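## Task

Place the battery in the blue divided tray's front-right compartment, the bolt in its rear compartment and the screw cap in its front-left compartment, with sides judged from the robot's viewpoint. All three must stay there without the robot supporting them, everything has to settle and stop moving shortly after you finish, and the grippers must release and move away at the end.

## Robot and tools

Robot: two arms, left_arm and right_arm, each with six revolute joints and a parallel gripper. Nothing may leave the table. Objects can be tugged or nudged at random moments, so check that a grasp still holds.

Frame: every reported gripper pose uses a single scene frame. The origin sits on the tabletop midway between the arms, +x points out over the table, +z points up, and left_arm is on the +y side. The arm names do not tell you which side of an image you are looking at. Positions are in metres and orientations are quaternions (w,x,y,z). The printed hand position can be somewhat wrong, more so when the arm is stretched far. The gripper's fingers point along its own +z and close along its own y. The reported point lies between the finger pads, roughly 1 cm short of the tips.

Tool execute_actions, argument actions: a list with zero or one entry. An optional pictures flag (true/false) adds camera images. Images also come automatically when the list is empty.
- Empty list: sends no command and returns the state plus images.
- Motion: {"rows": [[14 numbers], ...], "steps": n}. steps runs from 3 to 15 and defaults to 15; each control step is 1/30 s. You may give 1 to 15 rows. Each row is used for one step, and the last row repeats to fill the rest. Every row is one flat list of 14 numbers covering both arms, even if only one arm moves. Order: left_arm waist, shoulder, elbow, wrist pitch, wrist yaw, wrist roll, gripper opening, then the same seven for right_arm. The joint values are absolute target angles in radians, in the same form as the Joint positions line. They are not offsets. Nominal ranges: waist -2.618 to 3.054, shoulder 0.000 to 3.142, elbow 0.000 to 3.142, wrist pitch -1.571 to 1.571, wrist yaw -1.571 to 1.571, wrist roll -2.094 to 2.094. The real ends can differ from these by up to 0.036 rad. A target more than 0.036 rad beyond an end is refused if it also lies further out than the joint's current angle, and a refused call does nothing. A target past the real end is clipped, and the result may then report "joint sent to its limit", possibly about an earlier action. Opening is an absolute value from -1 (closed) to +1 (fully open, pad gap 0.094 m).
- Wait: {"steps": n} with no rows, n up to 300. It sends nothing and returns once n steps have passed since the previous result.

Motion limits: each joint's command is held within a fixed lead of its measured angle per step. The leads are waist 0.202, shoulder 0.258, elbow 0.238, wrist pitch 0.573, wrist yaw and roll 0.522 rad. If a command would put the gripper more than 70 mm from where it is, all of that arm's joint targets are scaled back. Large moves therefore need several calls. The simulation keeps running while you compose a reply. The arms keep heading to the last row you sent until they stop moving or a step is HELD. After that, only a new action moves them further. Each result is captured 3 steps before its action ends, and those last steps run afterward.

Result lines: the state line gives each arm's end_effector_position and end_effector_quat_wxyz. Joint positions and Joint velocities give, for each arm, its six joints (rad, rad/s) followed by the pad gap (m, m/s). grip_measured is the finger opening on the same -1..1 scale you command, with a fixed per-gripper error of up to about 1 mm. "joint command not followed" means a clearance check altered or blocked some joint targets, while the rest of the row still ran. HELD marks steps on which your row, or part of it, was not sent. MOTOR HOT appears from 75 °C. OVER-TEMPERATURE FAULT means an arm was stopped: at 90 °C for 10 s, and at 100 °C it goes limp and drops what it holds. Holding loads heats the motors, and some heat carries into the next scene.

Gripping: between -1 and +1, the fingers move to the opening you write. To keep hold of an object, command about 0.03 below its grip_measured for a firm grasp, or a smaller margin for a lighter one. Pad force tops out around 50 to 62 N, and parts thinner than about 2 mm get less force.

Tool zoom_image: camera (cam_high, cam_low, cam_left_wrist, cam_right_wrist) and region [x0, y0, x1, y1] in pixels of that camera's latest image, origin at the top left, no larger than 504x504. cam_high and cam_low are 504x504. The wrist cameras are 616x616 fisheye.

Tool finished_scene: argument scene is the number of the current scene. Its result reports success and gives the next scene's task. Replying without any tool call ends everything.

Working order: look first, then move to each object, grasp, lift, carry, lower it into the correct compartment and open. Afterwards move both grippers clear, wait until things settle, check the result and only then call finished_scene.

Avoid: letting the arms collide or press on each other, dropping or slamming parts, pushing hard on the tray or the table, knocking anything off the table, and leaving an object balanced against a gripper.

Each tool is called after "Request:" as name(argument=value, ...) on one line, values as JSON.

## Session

Request:
execute_actions(actions=[])

Scene clock: 0.00 s of 4800.00 s.
left_arm: end_effector_position=(+0.4975, +0.4770, +0.3911) grip_measured=+1.000 end_effector_quat_wxyz=(+0.645, -0.112, +0.722, +0.223) | right_arm: end_effector_position=(+0.1096, +0.3993, +0.0986) grip_measured=+1.000 end_effector_quat_wxyz=(-0.244, -0.266, +0.619, +0.697)
Joint positions: left_arm=[ 0.564  1.643  1.506  0.07  -0.117  0.171  0.094] | right_arm=[ 1.126  2.871  2.132  0.93  -1.068  1.671  0.094]
Joint velocities: left_arm=[-0.002 -0.007 -0.007 -0.007 -0.081  0.081  0.   ] | right_arm=[ 0.002  0.007  0.012  0.022 -0.022 -0.007  0.   ]

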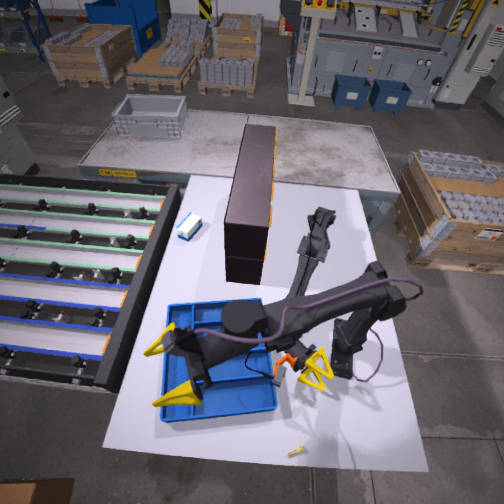

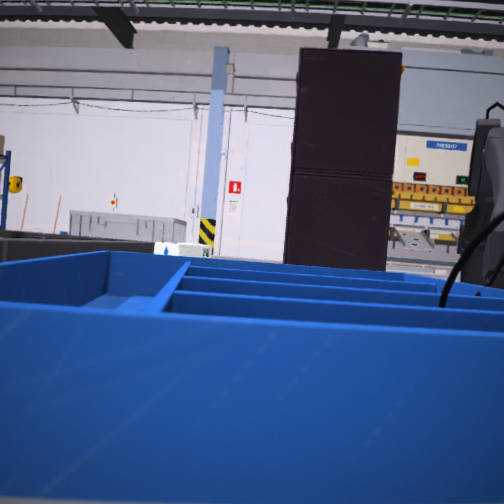

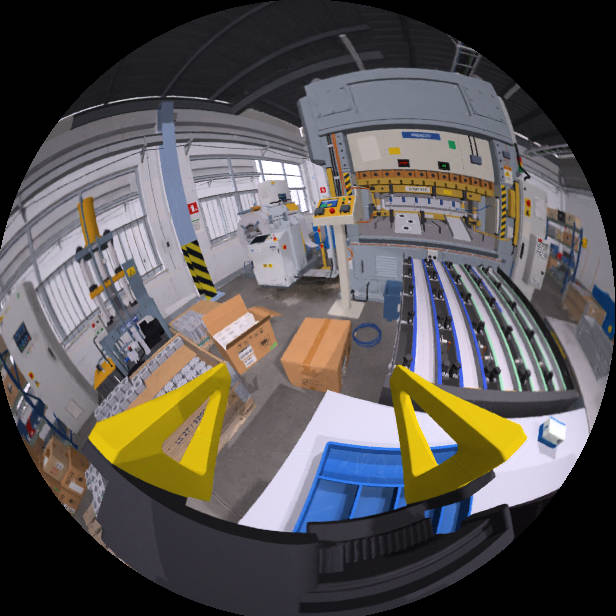

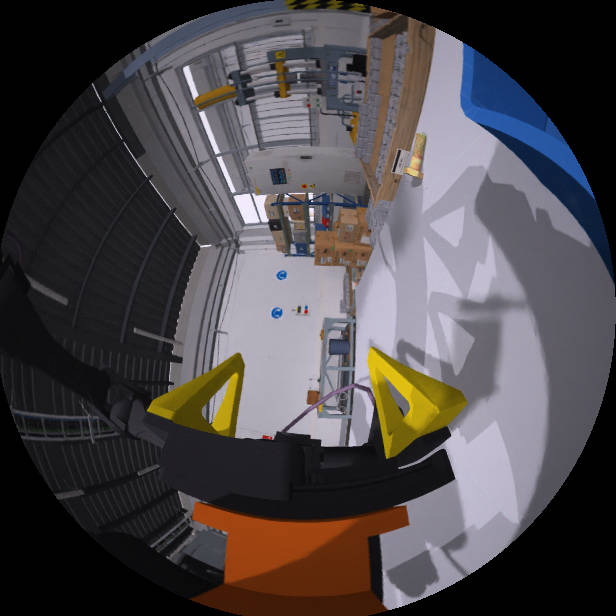

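Request:
execute_actions(actions=[{"rows":[[1.8,1.643,1.506,-0.3,0,0,1,1.126,2.871,2.132,0.93,-1.068,1.671,1]]}])

Request:
execute_actions(actions=[{"rows":[[1.8,1.643,1.506,-0.6,0,0,1,1.126,2.65,2.1,0.8,-0.4,1.2,1]],"steps":12}])

Request:
execute_actions(actions=[{"rows":[[1.8,1.643,1.506,-0.9,0,0,1,1.126,2.0,1.7,0.3,0,0.5,1]]}], pictures=true)

Scene clock: 0.60 s of 4800.00 s.
left_arm: end_effector_position=(+0.3189, +0.6818, +0.3117) grip_measured=+1.000 end_effector_quat_wxyz=(+0.493, -0.358, +0.747, +0.265) | right_arm: end_effector_position=(+0.1096, +0.3993, +0.0986) grip_measured=+1.000 end_effector_quat_wxyz=(-0.245, -0.265, +0.619, +0.697)
Joint positions: left_arm=[ 1.114  1.655  1.506 -0.233 -0.018  0.039  0.094] | right_arm=[ 1.126  2.871  2.132  0.93  -1.068  1.673  0.094]
Joint velocities: left_arm=[ 1.595  0.007  0.002 -0.3    0.11  -0.139  0.   ] | right_arm=[ 0.017 -0.007 -0.002 -0.037  0.066 -0.037  0.   ]
Steps of this call (steps 1 to 6: nothing new was sent; steps 7 to 18: the first 12 steps of this action). Readings (joint positions):
7: left_arm=[0.577 1.643 1.506 0.048 -0.098 0.156] | right_arm=[1.126 2.871 2.132 0.930 -1.068 1.671]
8: left_arm=[0.600 1.641 1.506 0.010 -0.076 0.138] | right_arm=[1.126 2.871 2.132 0.930 -1.068 1.672]
10: left_arm=[0.682 1.643 1.506 -0.066 -0.051 0.106] | right_arm=[1.126 2.871 2.132 0.930 -1.068 1.672]
14: left_arm=[0.888 1.653 1.506 -0.176 -0.028 0.063] | right_arm=[1.126 2.871 2.132 0.930 -1.068 1.673]
18: the state above

Scene clock: 1.00 s of 4800.00 s.
left_arm: end_effector_position=(+0.0005, +0.7529, +0.2527) grip_measured=+1.000 end_effector_quat_wxyz=(-0.306, +0.632, -0.637, -0.319) | right_arm: end_effector_position=(+0.1826, +0.4332, +0.2139) grip_measured=+1.000 end_effector_quat_wxyz=(+0.050, -0.202, +0.592, +0.779)
Joint positions: left_arm=[ 1.768  1.656  1.506 -0.505 -0.01   0.016  0.094] | right_arm=[ 1.127  2.669  2.098  0.835 -0.581  1.325  0.094]
Joint velocities: left_arm=[ 1.292 -0.007  0.012 -0.535 -0.11  -0.11   0.   ] | right_arm=[-0.017 -0.711  0.017 -0.007  1.223 -0.799  0.   ]
Steps of this call (steps 1 to 3: the last 3 steps of your previous action; steps 4 to 12: the first 9 steps of this action). Readings (joint positions):
4: left_arm=[1.342 1.655 1.506 -0.273 -0.014 0.027] | right_arm=[1.126 2.859 2.125 0.919 -1.034 1.637]
5: left_arm=[1.397 1.654 1.506 -0.308 -0.014 0.025] | right_arm=[1.127 2.841 2.109 0.897 -0.979 1.591]
7: left_arm=[1.502 1.656 1.506 -0.380 -0.012 0.023] | right_arm=[1.127 2.799 2.098 0.867 -0.867 1.509]
11: left_arm=[1.720 1.656 1.506 -0.484 -0.008 0.018] | right_arm=[1.127 2.694 2.098 0.835 -0.626 1.353]
12: the state above

Scene clock: 1.50 s of 4800.00 s.
left_arm: end_effector_position=(-0.0133, +0.6853, +0.1934) grip_measured=+1.000 end_effector_quat_wxyz=(-0.185, +0.690, -0.670, -0.200) | right_arm: end_effector_position=(+0.2398, +0.3294, +0.3754) grip_measured=+1.000 end_effector_quat_wxyz=(+0.436, -0.231, +0.630, +0.600)
Joint positions: left_arm=[ 1.802  1.654  1.506 -0.87  -0.008  0.011  0.094] | right_arm=[ 1.127  1.987  1.711  0.375 -0.055  0.597  0.094]
Joint velocities: left_arm=[-0.012  0.007  0.012 -0.095  0.095  0.095  0.   ] | right_arm=[ 0.017 -0.75   0.061  0.022  0.242 -0.579  0.   ]
Steps of this call (steps 1 to 3: the last 3 steps of your previous action; steps 4 to 15: the first 12 steps of this action). Readings (joint positions):
4: left_arm=[1.834 1.656 1.506 -0.581 -0.021 0.012] | right_arm=[1.128 2.579 2.058 0.785 -0.423 1.190]
5: left_arm=[1.827 1.654 1.506 -0.635 -0.020 0.011] | right_arm=[1.129 2.501 1.960 0.676 -0.338 1.093]
7: left_arm=[1.812 1.654 1.506 -0.735 -0.015 0.011] | right_arm=[1.128 2.346 1.790 0.524 -0.216 0.904]
11: left_arm=[1.802 1.654 1.506 -0.835 -0.008 0.011] | right_arm=[1.127 2.141 1.710 0.400 -0.120 0.722]
15: the state above

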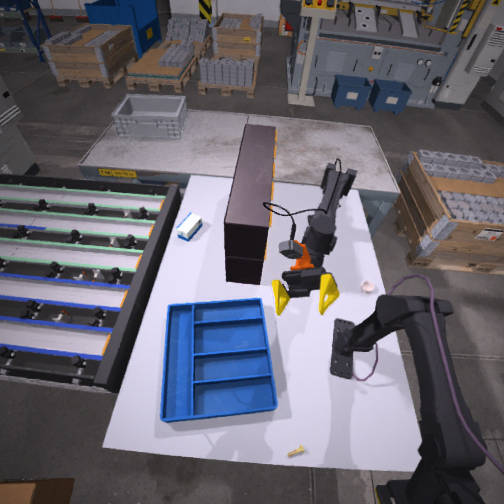

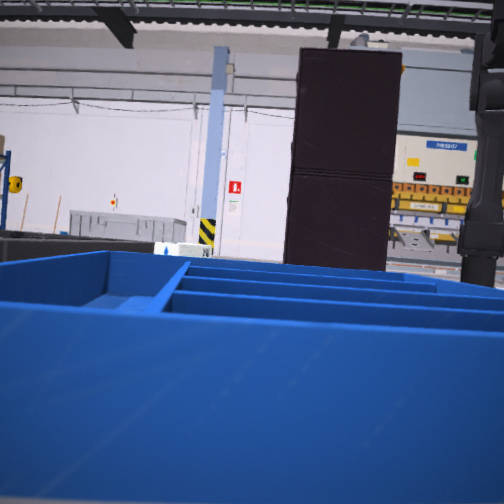

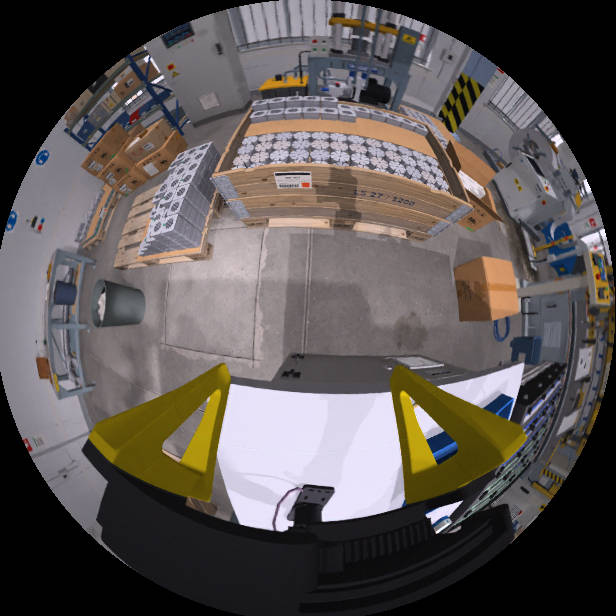

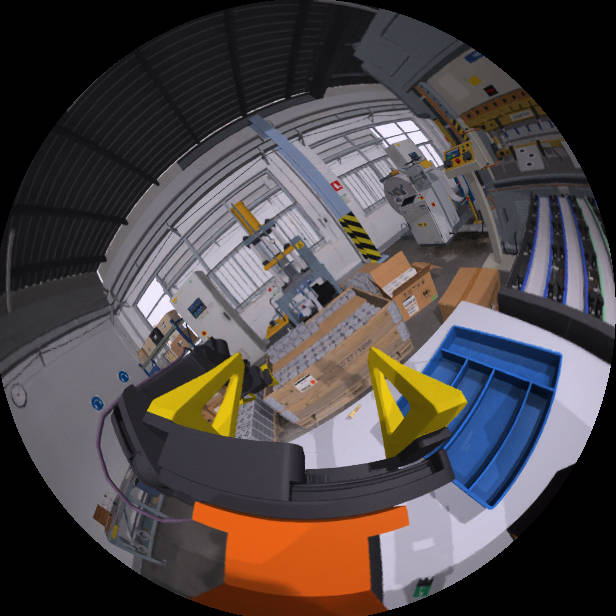

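Request:
execute_actions(actions=[{"rows":[[1.8,1.7,1.5,-1.2,0,0,1,1.3,1.5,1.5,-1.45,0,0,1]]}])

Request:
execute_actions(actions=[{"rows":[[1.305,1.8,1.5,-1.25,0,0,1,1.3,1.5,1.5,-1.45,0,0,1]]}])

Request:
execute_actions(actions=[{"steps":12}], pictures=true)

Scene clock: 2.03 s of 4800.00 s.
left_arm: end_effector_position=(-0.0108, +0.6190, +0.1473) grip_measured=+1.000 end_effector_quat_wxyz=(-0.066, +0.713, -0.694, -0.076) | right_arm: end_effector_position=(+0.1134, +0.1926, +0.3306) grip_measured=+1.000 end_effector_quat_wxyz=(+0.373, -0.527, +0.674, +0.359)
Joint positions: left_arm=[ 1.802  1.706  1.508 -1.171 -0.008  0.011  0.094] | right_arm=[ 1.306  1.493  1.51  -0.5   -0.011  0.098  0.094]
Joint velocities: left_arm=[-0.007  0.012  0.012 -0.095  0.022  0.051  0.   ] | right_arm=[ 0.017 -0.515  0.017 -1.971  0.007 -0.388  0.   ]
Steps of this call (steps 1 to 3: the last 3 steps of your previous action; step 4: the robot went on to your last target; steps 5 to 16: the first 12 steps of this action). Readings (joint positions):
5: left_arm=[1.802 1.658 1.508 -0.907 -0.008 0.011] | right_arm=[1.134 1.939 1.700 0.347 -0.021 0.501]
6: left_arm=[1.802 1.662 1.508 -0.952 -0.008 0.011] | right_arm=[1.146 1.903 1.652 0.281 -0.013 0.446]
8: left_arm=[1.802 1.680 1.508 -1.045 -0.008 0.011] | right_arm=[1.193 1.820 1.575 0.133 -0.008 0.346]
12: left_arm=[1.802 1.706 1.508 -1.139 -0.008 0.011] | right_arm=[1.290 1.630 1.510 -0.204 -0.011 0.187]
16: the state above

Scene clock: 2.53 s of 4800.00 s.
left_arm: end_effector_position=(+0.1726, +0.5651, +0.1074) grip_measured=+1.000 end_effector_quat_wxyz=(+0.019, -0.505, +0.863, +0.004) | right_arm: end_effector_position=(+0.0880, +0.0286, +0.2016) grip_measured=+1.000 end_effector_quat_wxyz=(+0.077, -0.643, +0.758, +0.074)
Joint positions: left_arm=[ 1.262  1.822  1.508 -1.22   0.012  0.009  0.094] | right_arm=[ 1.306  1.497  1.507 -1.367 -0.011  0.011  0.094]
Joint velocities: left_arm=[ 0.051 -0.017  0.002 -0.095  0.037  0.037  0.   ] | right_arm=[ 0.002  0.017  0.017 -0.432 -0.022 -0.125  0.   ]
Steps of this call (steps 1 to 3: the last 3 steps of your previous action; steps 4 to 15: the first 12 steps of this action). Readings (joint positions):
4: left_arm=[1.785 1.714 1.508 -1.188 -0.016 0.010] | right_arm=[1.306 1.480 1.510 -0.769 -0.011 0.058]
5: left_arm=[1.749 1.726 1.508 -1.194 -0.024 0.009] | right_arm=[1.306 1.484 1.510 -0.841 -0.011 0.051]
7: left_arm=[1.634 1.767 1.508 -1.204 -0.023 0.009] | right_arm=[1.306 1.491 1.510 -0.988 -0.011 0.039]
11: left_arm=[1.368 1.824 1.508 -1.205 -0.013 0.009] | right_arm=[1.306 1.497 1.508 -1.250 -0.011 0.020]
15: the state above

Scene clock: 2.93 s of 4800.00 s.
left_arm: end_effector_position=(+0.1567, +0.5683, +0.1074) grip_measured=+1.000 end_effector_quat_wxyz=(+0.010, -0.524, +0.852, +0.002) | right_arm: end_effector_position=(+0.0857, +0.0137, +0.1988) grip_measured=+1.000 end_effector_quat_wxyz=(+0.054, -0.647, +0.759, +0.054)
Joint positions: left_arm=[ 1.305  1.822  1.508 -1.238  0.007  0.009  0.094] | right_arm=[ 1.306  1.497  1.507 -1.429 -0.011  0.006  0.094]
Joint velocities: left_arm=[-0.007  0.012 -0.007 -0.051 -0.11  -0.037  0.   ] | right_arm=[-0.002  0.007 -0.007 -0.051 -0.051 -0.022  0.   ]
Kept back: nothing.
Steps of this call (steps 1 to 3: the last 3 steps of your previous action; steps 4 to 12: the robot went on to your last target). Readings (joint positions):
1: left_arm=[1.268 1.822 1.508 -1.224 0.012 0.009] | right_arm=[1.306 1.497 1.507 -1.382 -0.011 0.010]
2: left_arm=[1.278 1.822 1.508 -1.227 0.012 0.009] | right_arm=[1.306 1.497 1.507 -1.393 -0.011 0.009]
4: left_arm=[1.296 1.822 1.508 -1.232 0.010 0.009] | right_arm=[1.306 1.497 1.507 -1.409 -0.011 0.008]
8: left_arm=[1.305 1.822 1.508 -1.237 0.007 0.009] | right_arm=[1.306 1.497 1.507 -1.424 -0.011 0.006]
12: the state above

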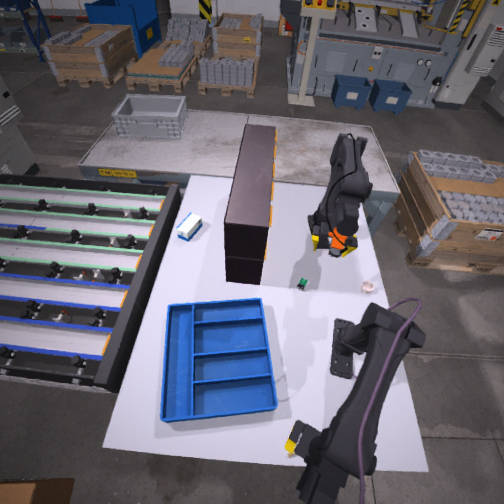

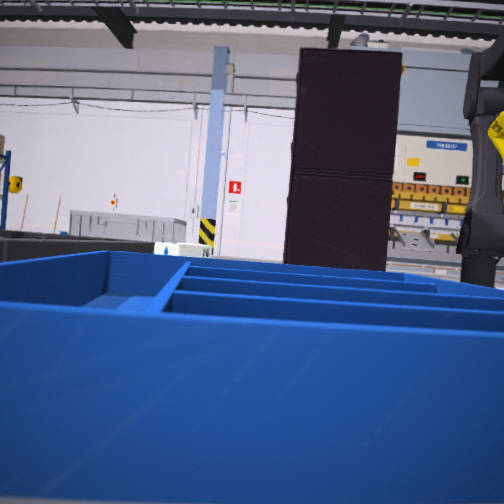

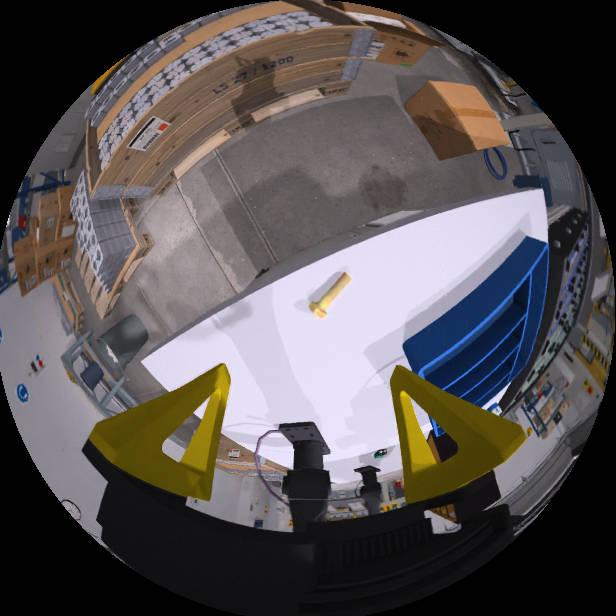

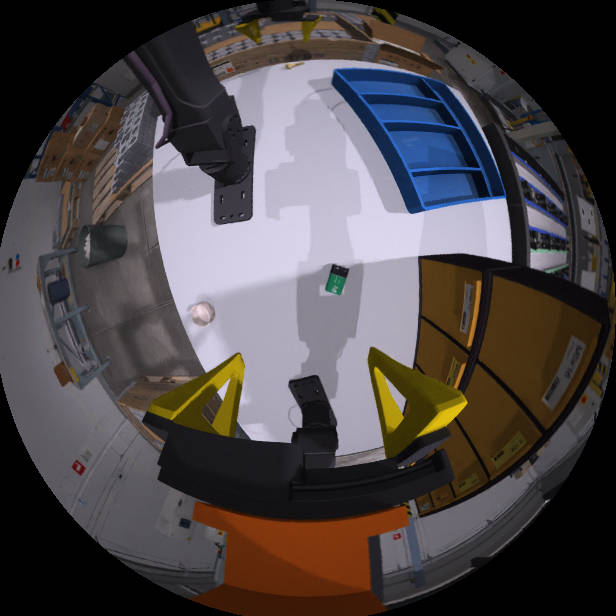

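Request:
execute_actions(actions=[{"rows":[[1.235,1.85,1.43,-1.1,0,0.66,0.3,3.0,1.5,1.5,-1.45,0,0,1],[1.235,1.85,1.43,-1.1,0,0.66,0.3,3.0,1.5,1.5,-1.45,0,0,1],[1.235,1.85,1.43,-1.1,0,0.66,0.3,3.0,1.5,1.5,-1.45,0,0,1],[1.235,1.85,1.43,-1.05,0,0.66,0.3,3.0,1.5,1.5,-1.45,0,0,1],[1.235,1.91,1.32,-0.95,0,0.66,0.1,3.0,1.5,1.5,-1.45,0,0,1]]}])

Request:
execute_actions(actions=[{"steps":8}], pictures=true)

Scene clock: 3.60 s of 4800.00 s.
left_arm: end_effector_position=(+0.1758, +0.5527, +0.0246) grip_measured=+0.102 end_effector_quat_wxyz=(-0.015, -0.217, +0.976, -0.016) | right_arm: end_effector_position=(-0.1236, -0.0401, +0.1977) grip_measured=+1.000 end_effector_quat_wxyz=(-0.034, +0.891, -0.449, -0.064)
Joint positions: left_arm=[ 1.23   1.933  1.317 -0.999  0.     0.599  0.052] | right_arm=[ 2.101  1.501  1.507 -1.432  0.004  0.004  0.094]
Joint velocities: left_arm=[ 0.017 -0.012 -0.027  0.125 -0.007  0.374 -0.002] | right_arm=[ 2.024 -0.017 -0.007  0.051 -0.022  0.066  0.   ]
Steps of this call (steps 1 to 8: the robot went on to your last target; steps 9 to 20: the first 12 steps of this action). Readings (joint positions):
9: left_arm=[1.300 1.823 1.498 -1.223 0.003 0.081] | right_arm=[1.329 1.497 1.507 -1.432 0.003 0.006]
10: left_arm=[1.289 1.823 1.483 -1.197 0.001 0.180] | right_arm=[1.380 1.497 1.507 -1.432 0.013 0.006]
12: left_arm=[1.257 1.837 1.455 -1.159 0.000 0.347] | right_arm=[1.522 1.498 1.507 -1.432 0.012 0.006]
16: left_arm=[1.230 1.891 1.351 -1.034 0.000 0.527] | right_arm=[1.811 1.500 1.507 -1.432 0.006 0.005]
20: the state above

Scene clock: 3.87 s of 4800.00 s.
left_arm: end_effector_position=(+0.1803, +0.5604, +0.0253) grip_measured=+0.102 end_effector_quat_wxyz=(-0.002, -0.197, +0.980, -0.002) | right_arm: end_effector_position=(-0.2198, -0.1701, +0.1977) grip_measured=+1.000 end_effector_quat_wxyz=(-0.013, +0.982, -0.175, -0.072)
Joint positions: left_arm=[ 1.23   1.93   1.317 -0.964  0.     0.641  0.052] | right_arm=[ 2.681  1.501  1.507 -1.432  0.001  0.004  0.094]
Joint velocities: left_arm=[ 0.007  0.007 -0.002  0.125 -0.022  0.066 -0.   ] | right_arm=[ 2.044 -0.007 -0.007 -0.095 -0.095 -0.051  0.   ]
Kept back: nothing.
Steps of this call (steps 1 to 3: the last 3 steps of your previous action; steps 4 to 8: the robot went on to your last target). Readings (joint positions):
1: left_arm=[1.230 1.933 1.317 -0.993 0.000 0.609] | right_arm=[2.174 1.501 1.507 -1.432 0.003 0.004]
2: left_arm=[1.230 1.931 1.317 -0.985 0.000 0.617] | right_arm=[2.246 1.501 1.507 -1.432 0.003 0.004]
4: left_arm=[1.230 1.930 1.317 -0.974 0.000 0.629] | right_arm=[2.391 1.501 1.507 -1.432 0.002 0.004]
8: the state above

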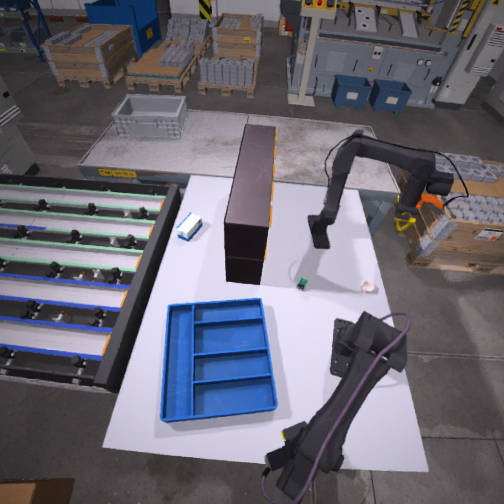

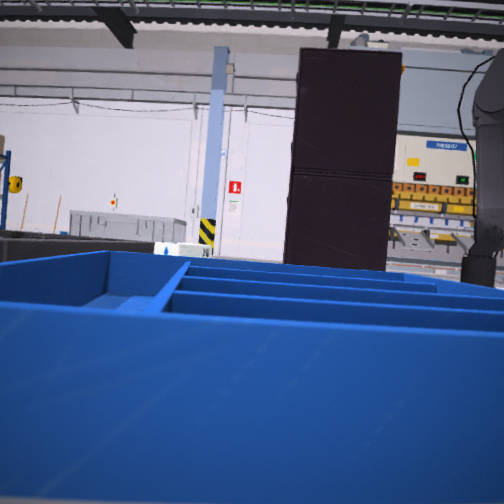

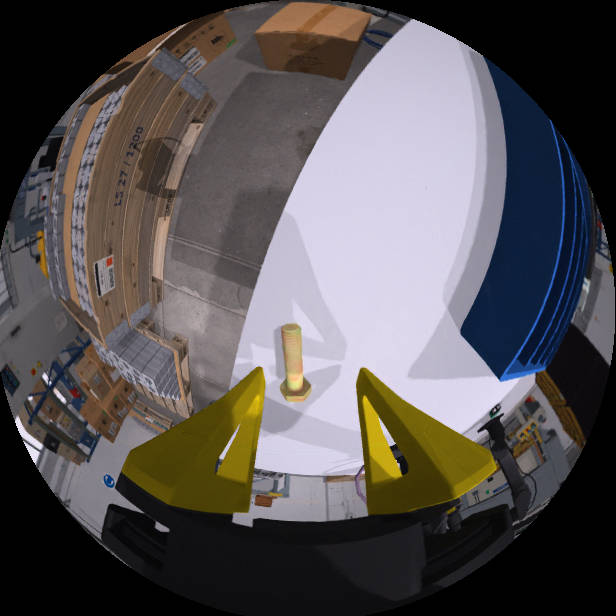

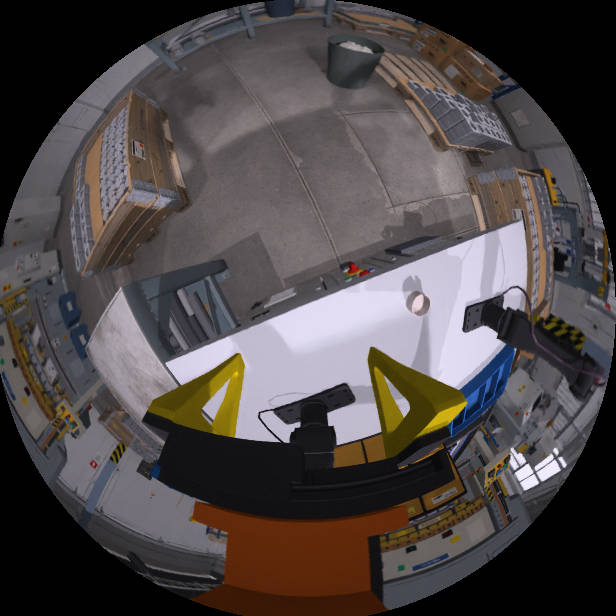

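Request:
execute_actions(actions=[{"rows":[[1.235,1.958,1.32,-0.885,0,0.55,0.1,3.0,1.5,1.5,-1.45,0,0,1]],"steps":14}])

Request:
execute_actions(actions=[{"rows":[[1.235,1.958,1.32,-0.885,0,0.55,-0.86,3.0,1.5,1.5,-1.45,0,0,1]]}], pictures=true)

Scene clock: 4.33 s of 4800.00 s.
left_arm: end_effector_position=(+0.1872, +0.5720, +0.0163) grip_measured=+0.102 end_effector_quat_wxyz=(+0.011, -0.232, +0.973, +0.011) | right_arm: end_effector_position=(-0.2364, -0.2628, +0.1977) grip_measured=+1.000 end_effector_quat_wxyz=(+0.005, +0.997, -0.011, -0.073)
Joint positions: left_arm=[ 1.23   1.958  1.317 -0.899  0.     0.569  0.052] | right_arm=[ 3.009  1.501  1.507 -1.432 -0.012  0.001  0.094]
Joint velocities: left_arm=[-0.012 -0.012  0.007  0.051 -0.037 -0.125 -0.001] | right_arm=[-0.022 -0.002 -0.027  0.007 -0.037 -0.066  0.   ]
Steps of this call (steps 1 to 3: the robot went on to your last target; steps 4 to 14: the first 11 steps of this action). Readings (joint positions):
4: left_arm=[1.230 1.932 1.317 -0.956 0.000 0.633] | right_arm=[2.952 1.501 1.507 -1.432 -0.005 0.003]
5: left_arm=[1.230 1.936 1.317 -0.945 0.000 0.619] | right_arm=[2.989 1.501 1.507 -1.432 -0.011 0.002]
7: left_arm=[1.230 1.947 1.317 -0.924 0.000 0.598] | right_arm=[3.010 1.501 1.507 -1.432 -0.015 0.001]
11: left_arm=[1.230 1.958 1.317 -0.905 0.000 0.576] | right_arm=[3.009 1.501 1.507 -1.432 -0.012 0.001]
14: the state above

Scene clock: 4.83 s of 4800.00 s.
left_arm: end_effector_position=(+0.1877, +0.5729, +0.0163) grip_measured=-0.846 end_effector_quat_wxyz=(+0.012, -0.235, +0.972, +0.012) | right_arm: end_effector_position=(-0.2364, -0.2628, +0.1977) grip_measured=+1.000 end_effector_quat_wxyz=(+0.005, +0.997, -0.011, -0.073)
Joint positions: left_arm=[ 1.23   1.958  1.317 -0.894  0.     0.561  0.007] | right_arm=[ 3.009  1.501  1.507 -1.432 -0.012  0.001  0.094]
Joint velocities: left_arm=[-0.002 -0.007  0.017  0.022 -0.037 -0.022 -0.   ] | right_arm=[ 0.012  0.012 -0.007 -0.007 -0.051  0.081  0.   ]
Steps of this call (steps 1 to 3: the last 3 steps of your previous action; steps 4 to 15: the first 12 steps of this action). Readings (joint positions):
4: left_arm=[1.230 1.958 1.317 -0.896 0.000 0.564] | right_arm=[3.009 1.501 1.507 -1.432 -0.012 0.001]
5: left_arm=[1.230 1.958 1.317 -0.895 0.000 0.563] | right_arm=[3.009 1.501 1.507 -1.432 -0.012 0.001]
7: left_arm=[1.230 1.958 1.317 -0.894 0.000 0.563] | right_arm=[3.009 1.501 1.507 -1.432 -0.012 0.001]
11: left_arm=[1.230 1.958 1.317 -0.894 0.000 0.561] | right_arm=[3.009 1.501 1.507 -1.432 -0.012 0.001]
15: the state above

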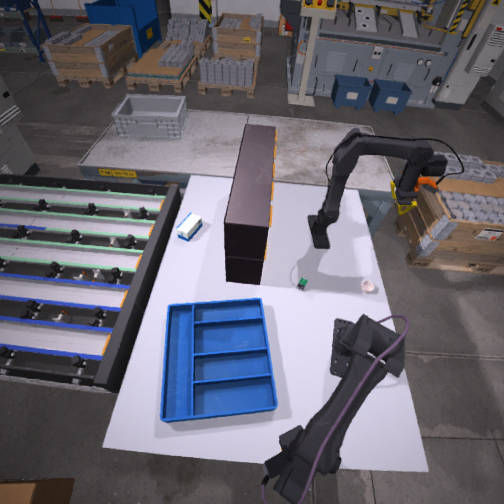

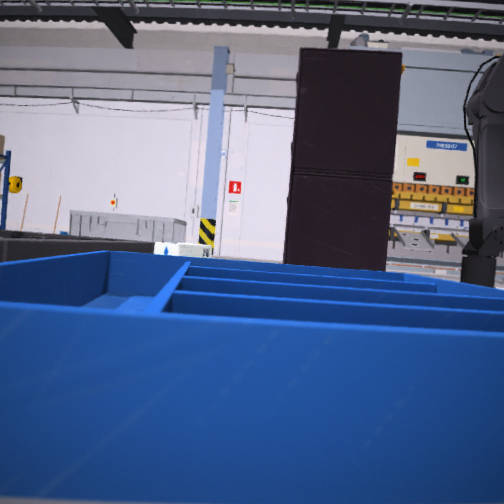

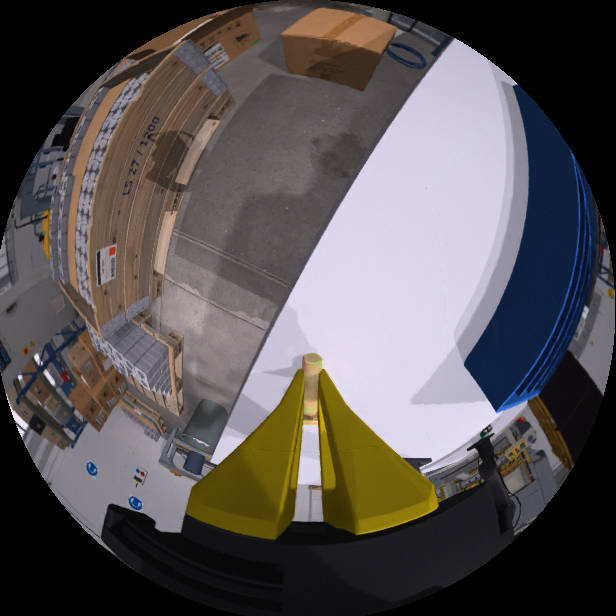

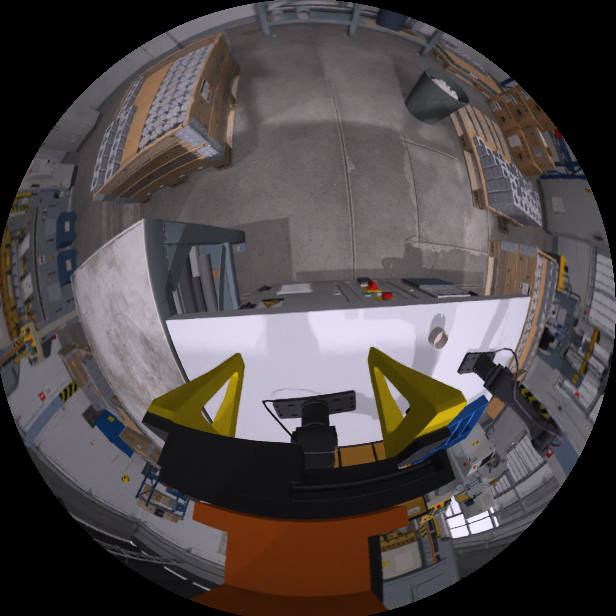

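Request:
execute_actions(actions=[{"rows":[[1.235,1.8,1.6,-1.2,0,0.4,-0.88,3.0,1.5,1.5,-1.45,0,0,1]],"steps":12}])

Request:
execute_actions(actions=[{"rows":[[0.6,2.05,2.0,-1.15,0,-0.7,-0.88,3.0,1.5,1.5,-1.45,0,0,1]]}])

Request:
execute_actions(actions=[{"rows":[[0.4,2.36,2.31,-1.09,0,-1.35,-0.88,3.0,1.5,1.5,-1.45,0,0,1]]}])

Request:
execute_actions(actions=[{"rows":[[0.4,2.43,2.32,-1.09,0,-1.35,-0.88,3.0,1.5,1.5,-1.45,0,0,1]],"steps":13}], pictures=true)

Scene clock: 5.23 s of 4800.00 s.
left_arm: end_effector_position=(+0.2041, +0.6007, +0.1388) grip_measured=-0.861 end_effector_quat_wxyz=(+0.089, -0.290, +0.949, +0.081) | right_arm: end_effector_position=(-0.2364, -0.2628, +0.1977) grip_measured=+1.000 end_effector_quat_wxyz=(+0.005, +0.997, -0.011, -0.073)
Joint positions: left_arm=[ 1.23   1.806  1.585 -1.109  0.     0.443  0.007] | right_arm=[ 3.009  1.501  1.507 -1.432 -0.012  0.001  0.094]
Joint velocities: left_arm=[-0.002 -0.559  0.354 -0.271 -0.066 -0.242  0.   ] | right_arm=[-0.012 -0.002 -0.002  0.051 -0.007  0.007  0.   ]
Steps of this call (steps 1 to 3: the last 3 steps of your previous action; steps 4 to 12: the first 9 steps of this action). Readings (joint positions):
4: left_arm=[1.230 1.955 1.334 -0.921 0.000 0.548] | right_arm=[3.009 1.501 1.507 -1.432 -0.012 0.001]
5: left_arm=[1.230 1.952 1.364 -0.968 0.000 0.532] | right_arm=[3.009 1.501 1.507 -1.432 -0.012 0.001]
7: left_arm=[1.230 1.922 1.439 -1.030 0.000 0.503] | right_arm=[3.009 1.501 1.507 -1.432 -0.012 0.001]
11: left_arm=[1.230 1.827 1.570 -1.100 0.000 0.451] | right_arm=[3.009 1.501 1.507 -1.432 -0.012 0.001]
12: the state above

Scene clock: 5.73 s of 4800.00 s.
left_arm: end_effector_position=(+0.4073, +0.5129, +0.1421) grip_measured=-0.861 end_effector_quat_wxyz=(+0.154, -0.434, +0.887, +0.021) | right_arm: end_effector_position=(-0.2364, -0.2628, +0.1977) grip_measured=+1.000 end_effector_quat_wxyz=(+0.005, +0.997, -0.011, -0.073)
Joint positions: left_arm=[ 0.744  2.073  1.947 -1.132 -0.013 -0.358  0.007] | right_arm=[ 3.009  1.501  1.507 -1.432 -0.012  0.001  0.094]
Joint velocities: left_arm=[-1.433 -0.007  0.168  0.007 -0.007 -1.575  0.   ] | right_arm=[ 0.002 -0.017 -0.012 -0.022 -0.022 -0.051  0.   ]
Steps of this call (steps 1 to 3: the last 3 steps of your previous action; steps 4 to 15: the first 12 steps of this action). Readings (joint positions):
4: left_arm=[1.218 1.804 1.622 -1.167 -0.006 0.377] | right_arm=[3.009 1.501 1.507 -1.432 -0.012 0.001]
5: left_arm=[1.195 1.848 1.675 -1.189 -0.013 0.310] | right_arm=[3.009 1.501 1.507 -1.432 -0.012 0.001]
7: left_arm=[1.122 1.945 1.780 -1.176 -0.015 0.178] | right_arm=[3.009 1.501 1.507 -1.432 -0.012 0.001]
11: left_arm=[0.944 2.061 1.912 -1.139 -0.015 -0.097] | right_arm=[3.009 1.501 1.507 -1.432 -0.012 0.001]
15: the state above

Scene clock: 6.23 s of 4800.00 s.
left_arm: end_effector_position=(+0.5481, +0.3596, +0.0932) grip_measured=-0.861 end_effector_quat_wxyz=(-0.151, +0.642, -0.746, +0.094) | right_arm: end_effector_position=(-0.2364, -0.2628, +0.1977) grip_measured=+1.000 end_effector_quat_wxyz=(+0.005, +0.997, -0.011, -0.073)
Joint positions: left_arm=[ 0.372  2.399  2.273 -1.088  0.01  -1.245  0.007] | right_arm=[ 3.009  1.501  1.507 -1.432 -0.012  0.001  0.094]
Joint velocities: left_arm=[ 0.134 -0.002  0.022 -0.007  0.066 -0.681  0.001] | right_arm=[-0.002 -0.012 -0.012 -0.007 -0.022 -0.037  0.   ]
Steps of this call (steps 1 to 3: the last 3 steps of your previous action; steps 4 to 15: the first 12 steps of this action). Readings (joint positions):
4: left_arm=[0.565 2.091 1.995 -1.145 -0.000 -0.568] | right_arm=[3.009 1.501 1.507 -1.432 -0.012 0.001]
5: left_arm=[0.530 2.127 2.049 -1.152 -0.000 -0.629] | right_arm=[3.009 1.501 1.507 -1.432 -0.012 0.001]
7: left_arm=[0.464 2.230 2.178 -1.134 -0.000 -0.789] | right_arm=[3.009 1.501 1.507 -1.432 -0.012 0.001]
11: left_arm=[0.377 2.370 2.273 -1.074 0.006 -1.106] | right_arm=[3.009 1.501 1.507 -1.432 -0.012 0.001]
15: the state above

Scene clock: 6.67 s of 4800.00 s.
left_arm: end_effector_position=(+0.5487, +0.3766, +0.0791) grip_measured=-0.861 end_effector_quat_wxyz=(-0.141, +0.687, -0.707, +0.094) | right_arm: end_effector_position=(-0.2364, -0.2628, +0.1977) grip_measured=+1.000 end_effector_quat_wxyz=(+0.005, +0.997, -0.011, -0.073)
Joint positions: left_arm=[ 0.402  2.44   2.296 -1.086  0.008 -1.335  0.007] | right_arm=[ 3.009  1.501  1.507 -1.432 -0.012  0.001  0.094]
Joint velocities: left_arm=[-0.007  0.037  0.017  0.051  0.051 -0.037 -0.   ] | right_arm=[ 0.002 -0.007  0.002 -0.037 -0.022  0.066  0.   ]
Steps of this call (steps 1 to 3: the last 3 steps of your previous action; steps 4 to 13: the first 10 steps of this action). Readings (joint positions):
4: left_arm=[0.394 2.394 2.279 -1.091 0.009 -1.302] | right_arm=[3.009 1.501 1.507 -1.432 -0.012 0.001]
5: left_arm=[0.398 2.399 2.288 -1.091 0.009 -1.309] | right_arm=[3.009 1.501 1.507 -1.432 -0.012 0.001]
7: left_arm=[0.402 2.411 2.296 -1.087 0.008 -1.320] | right_arm=[3.009 1.501 1.507 -1.432 -0.012 0.001]
11: left_arm=[0.402 2.434 2.296 -1.086 0.008 -1.332] | right_arm=[3.009 1.501 1.507 -1.432 -0.012 0.001]
13: the state above

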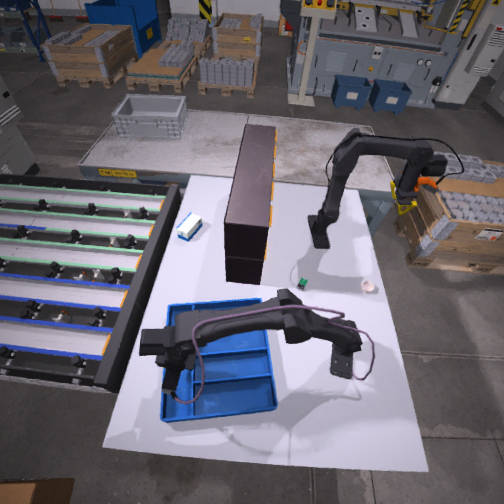

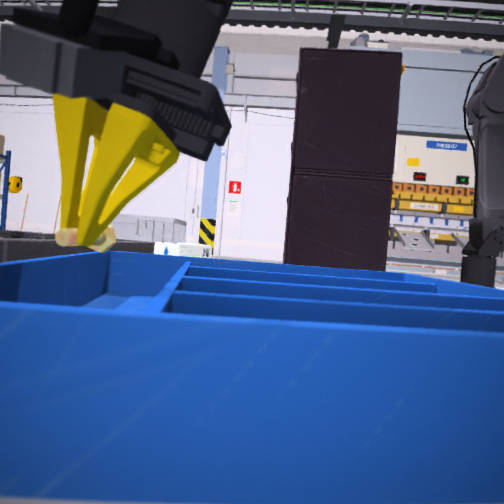

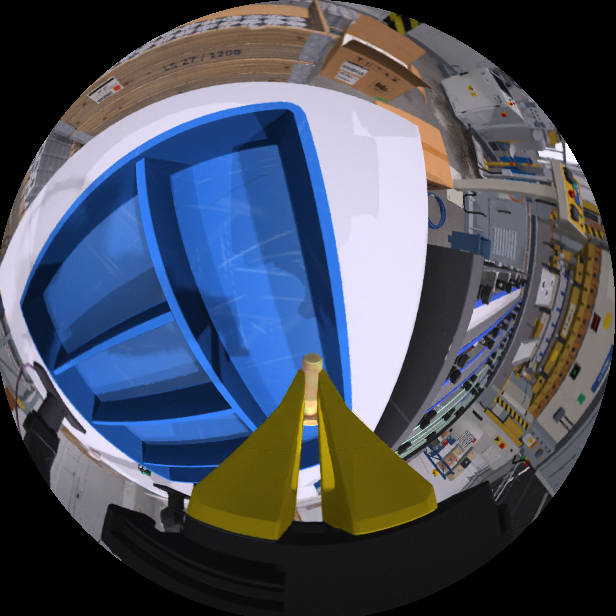

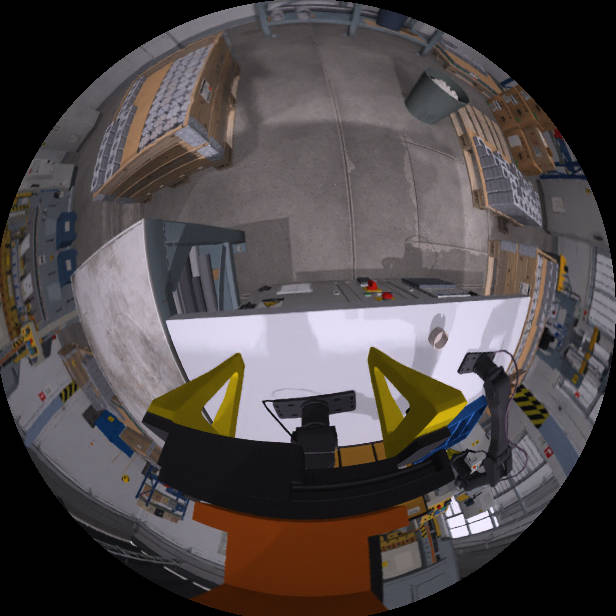

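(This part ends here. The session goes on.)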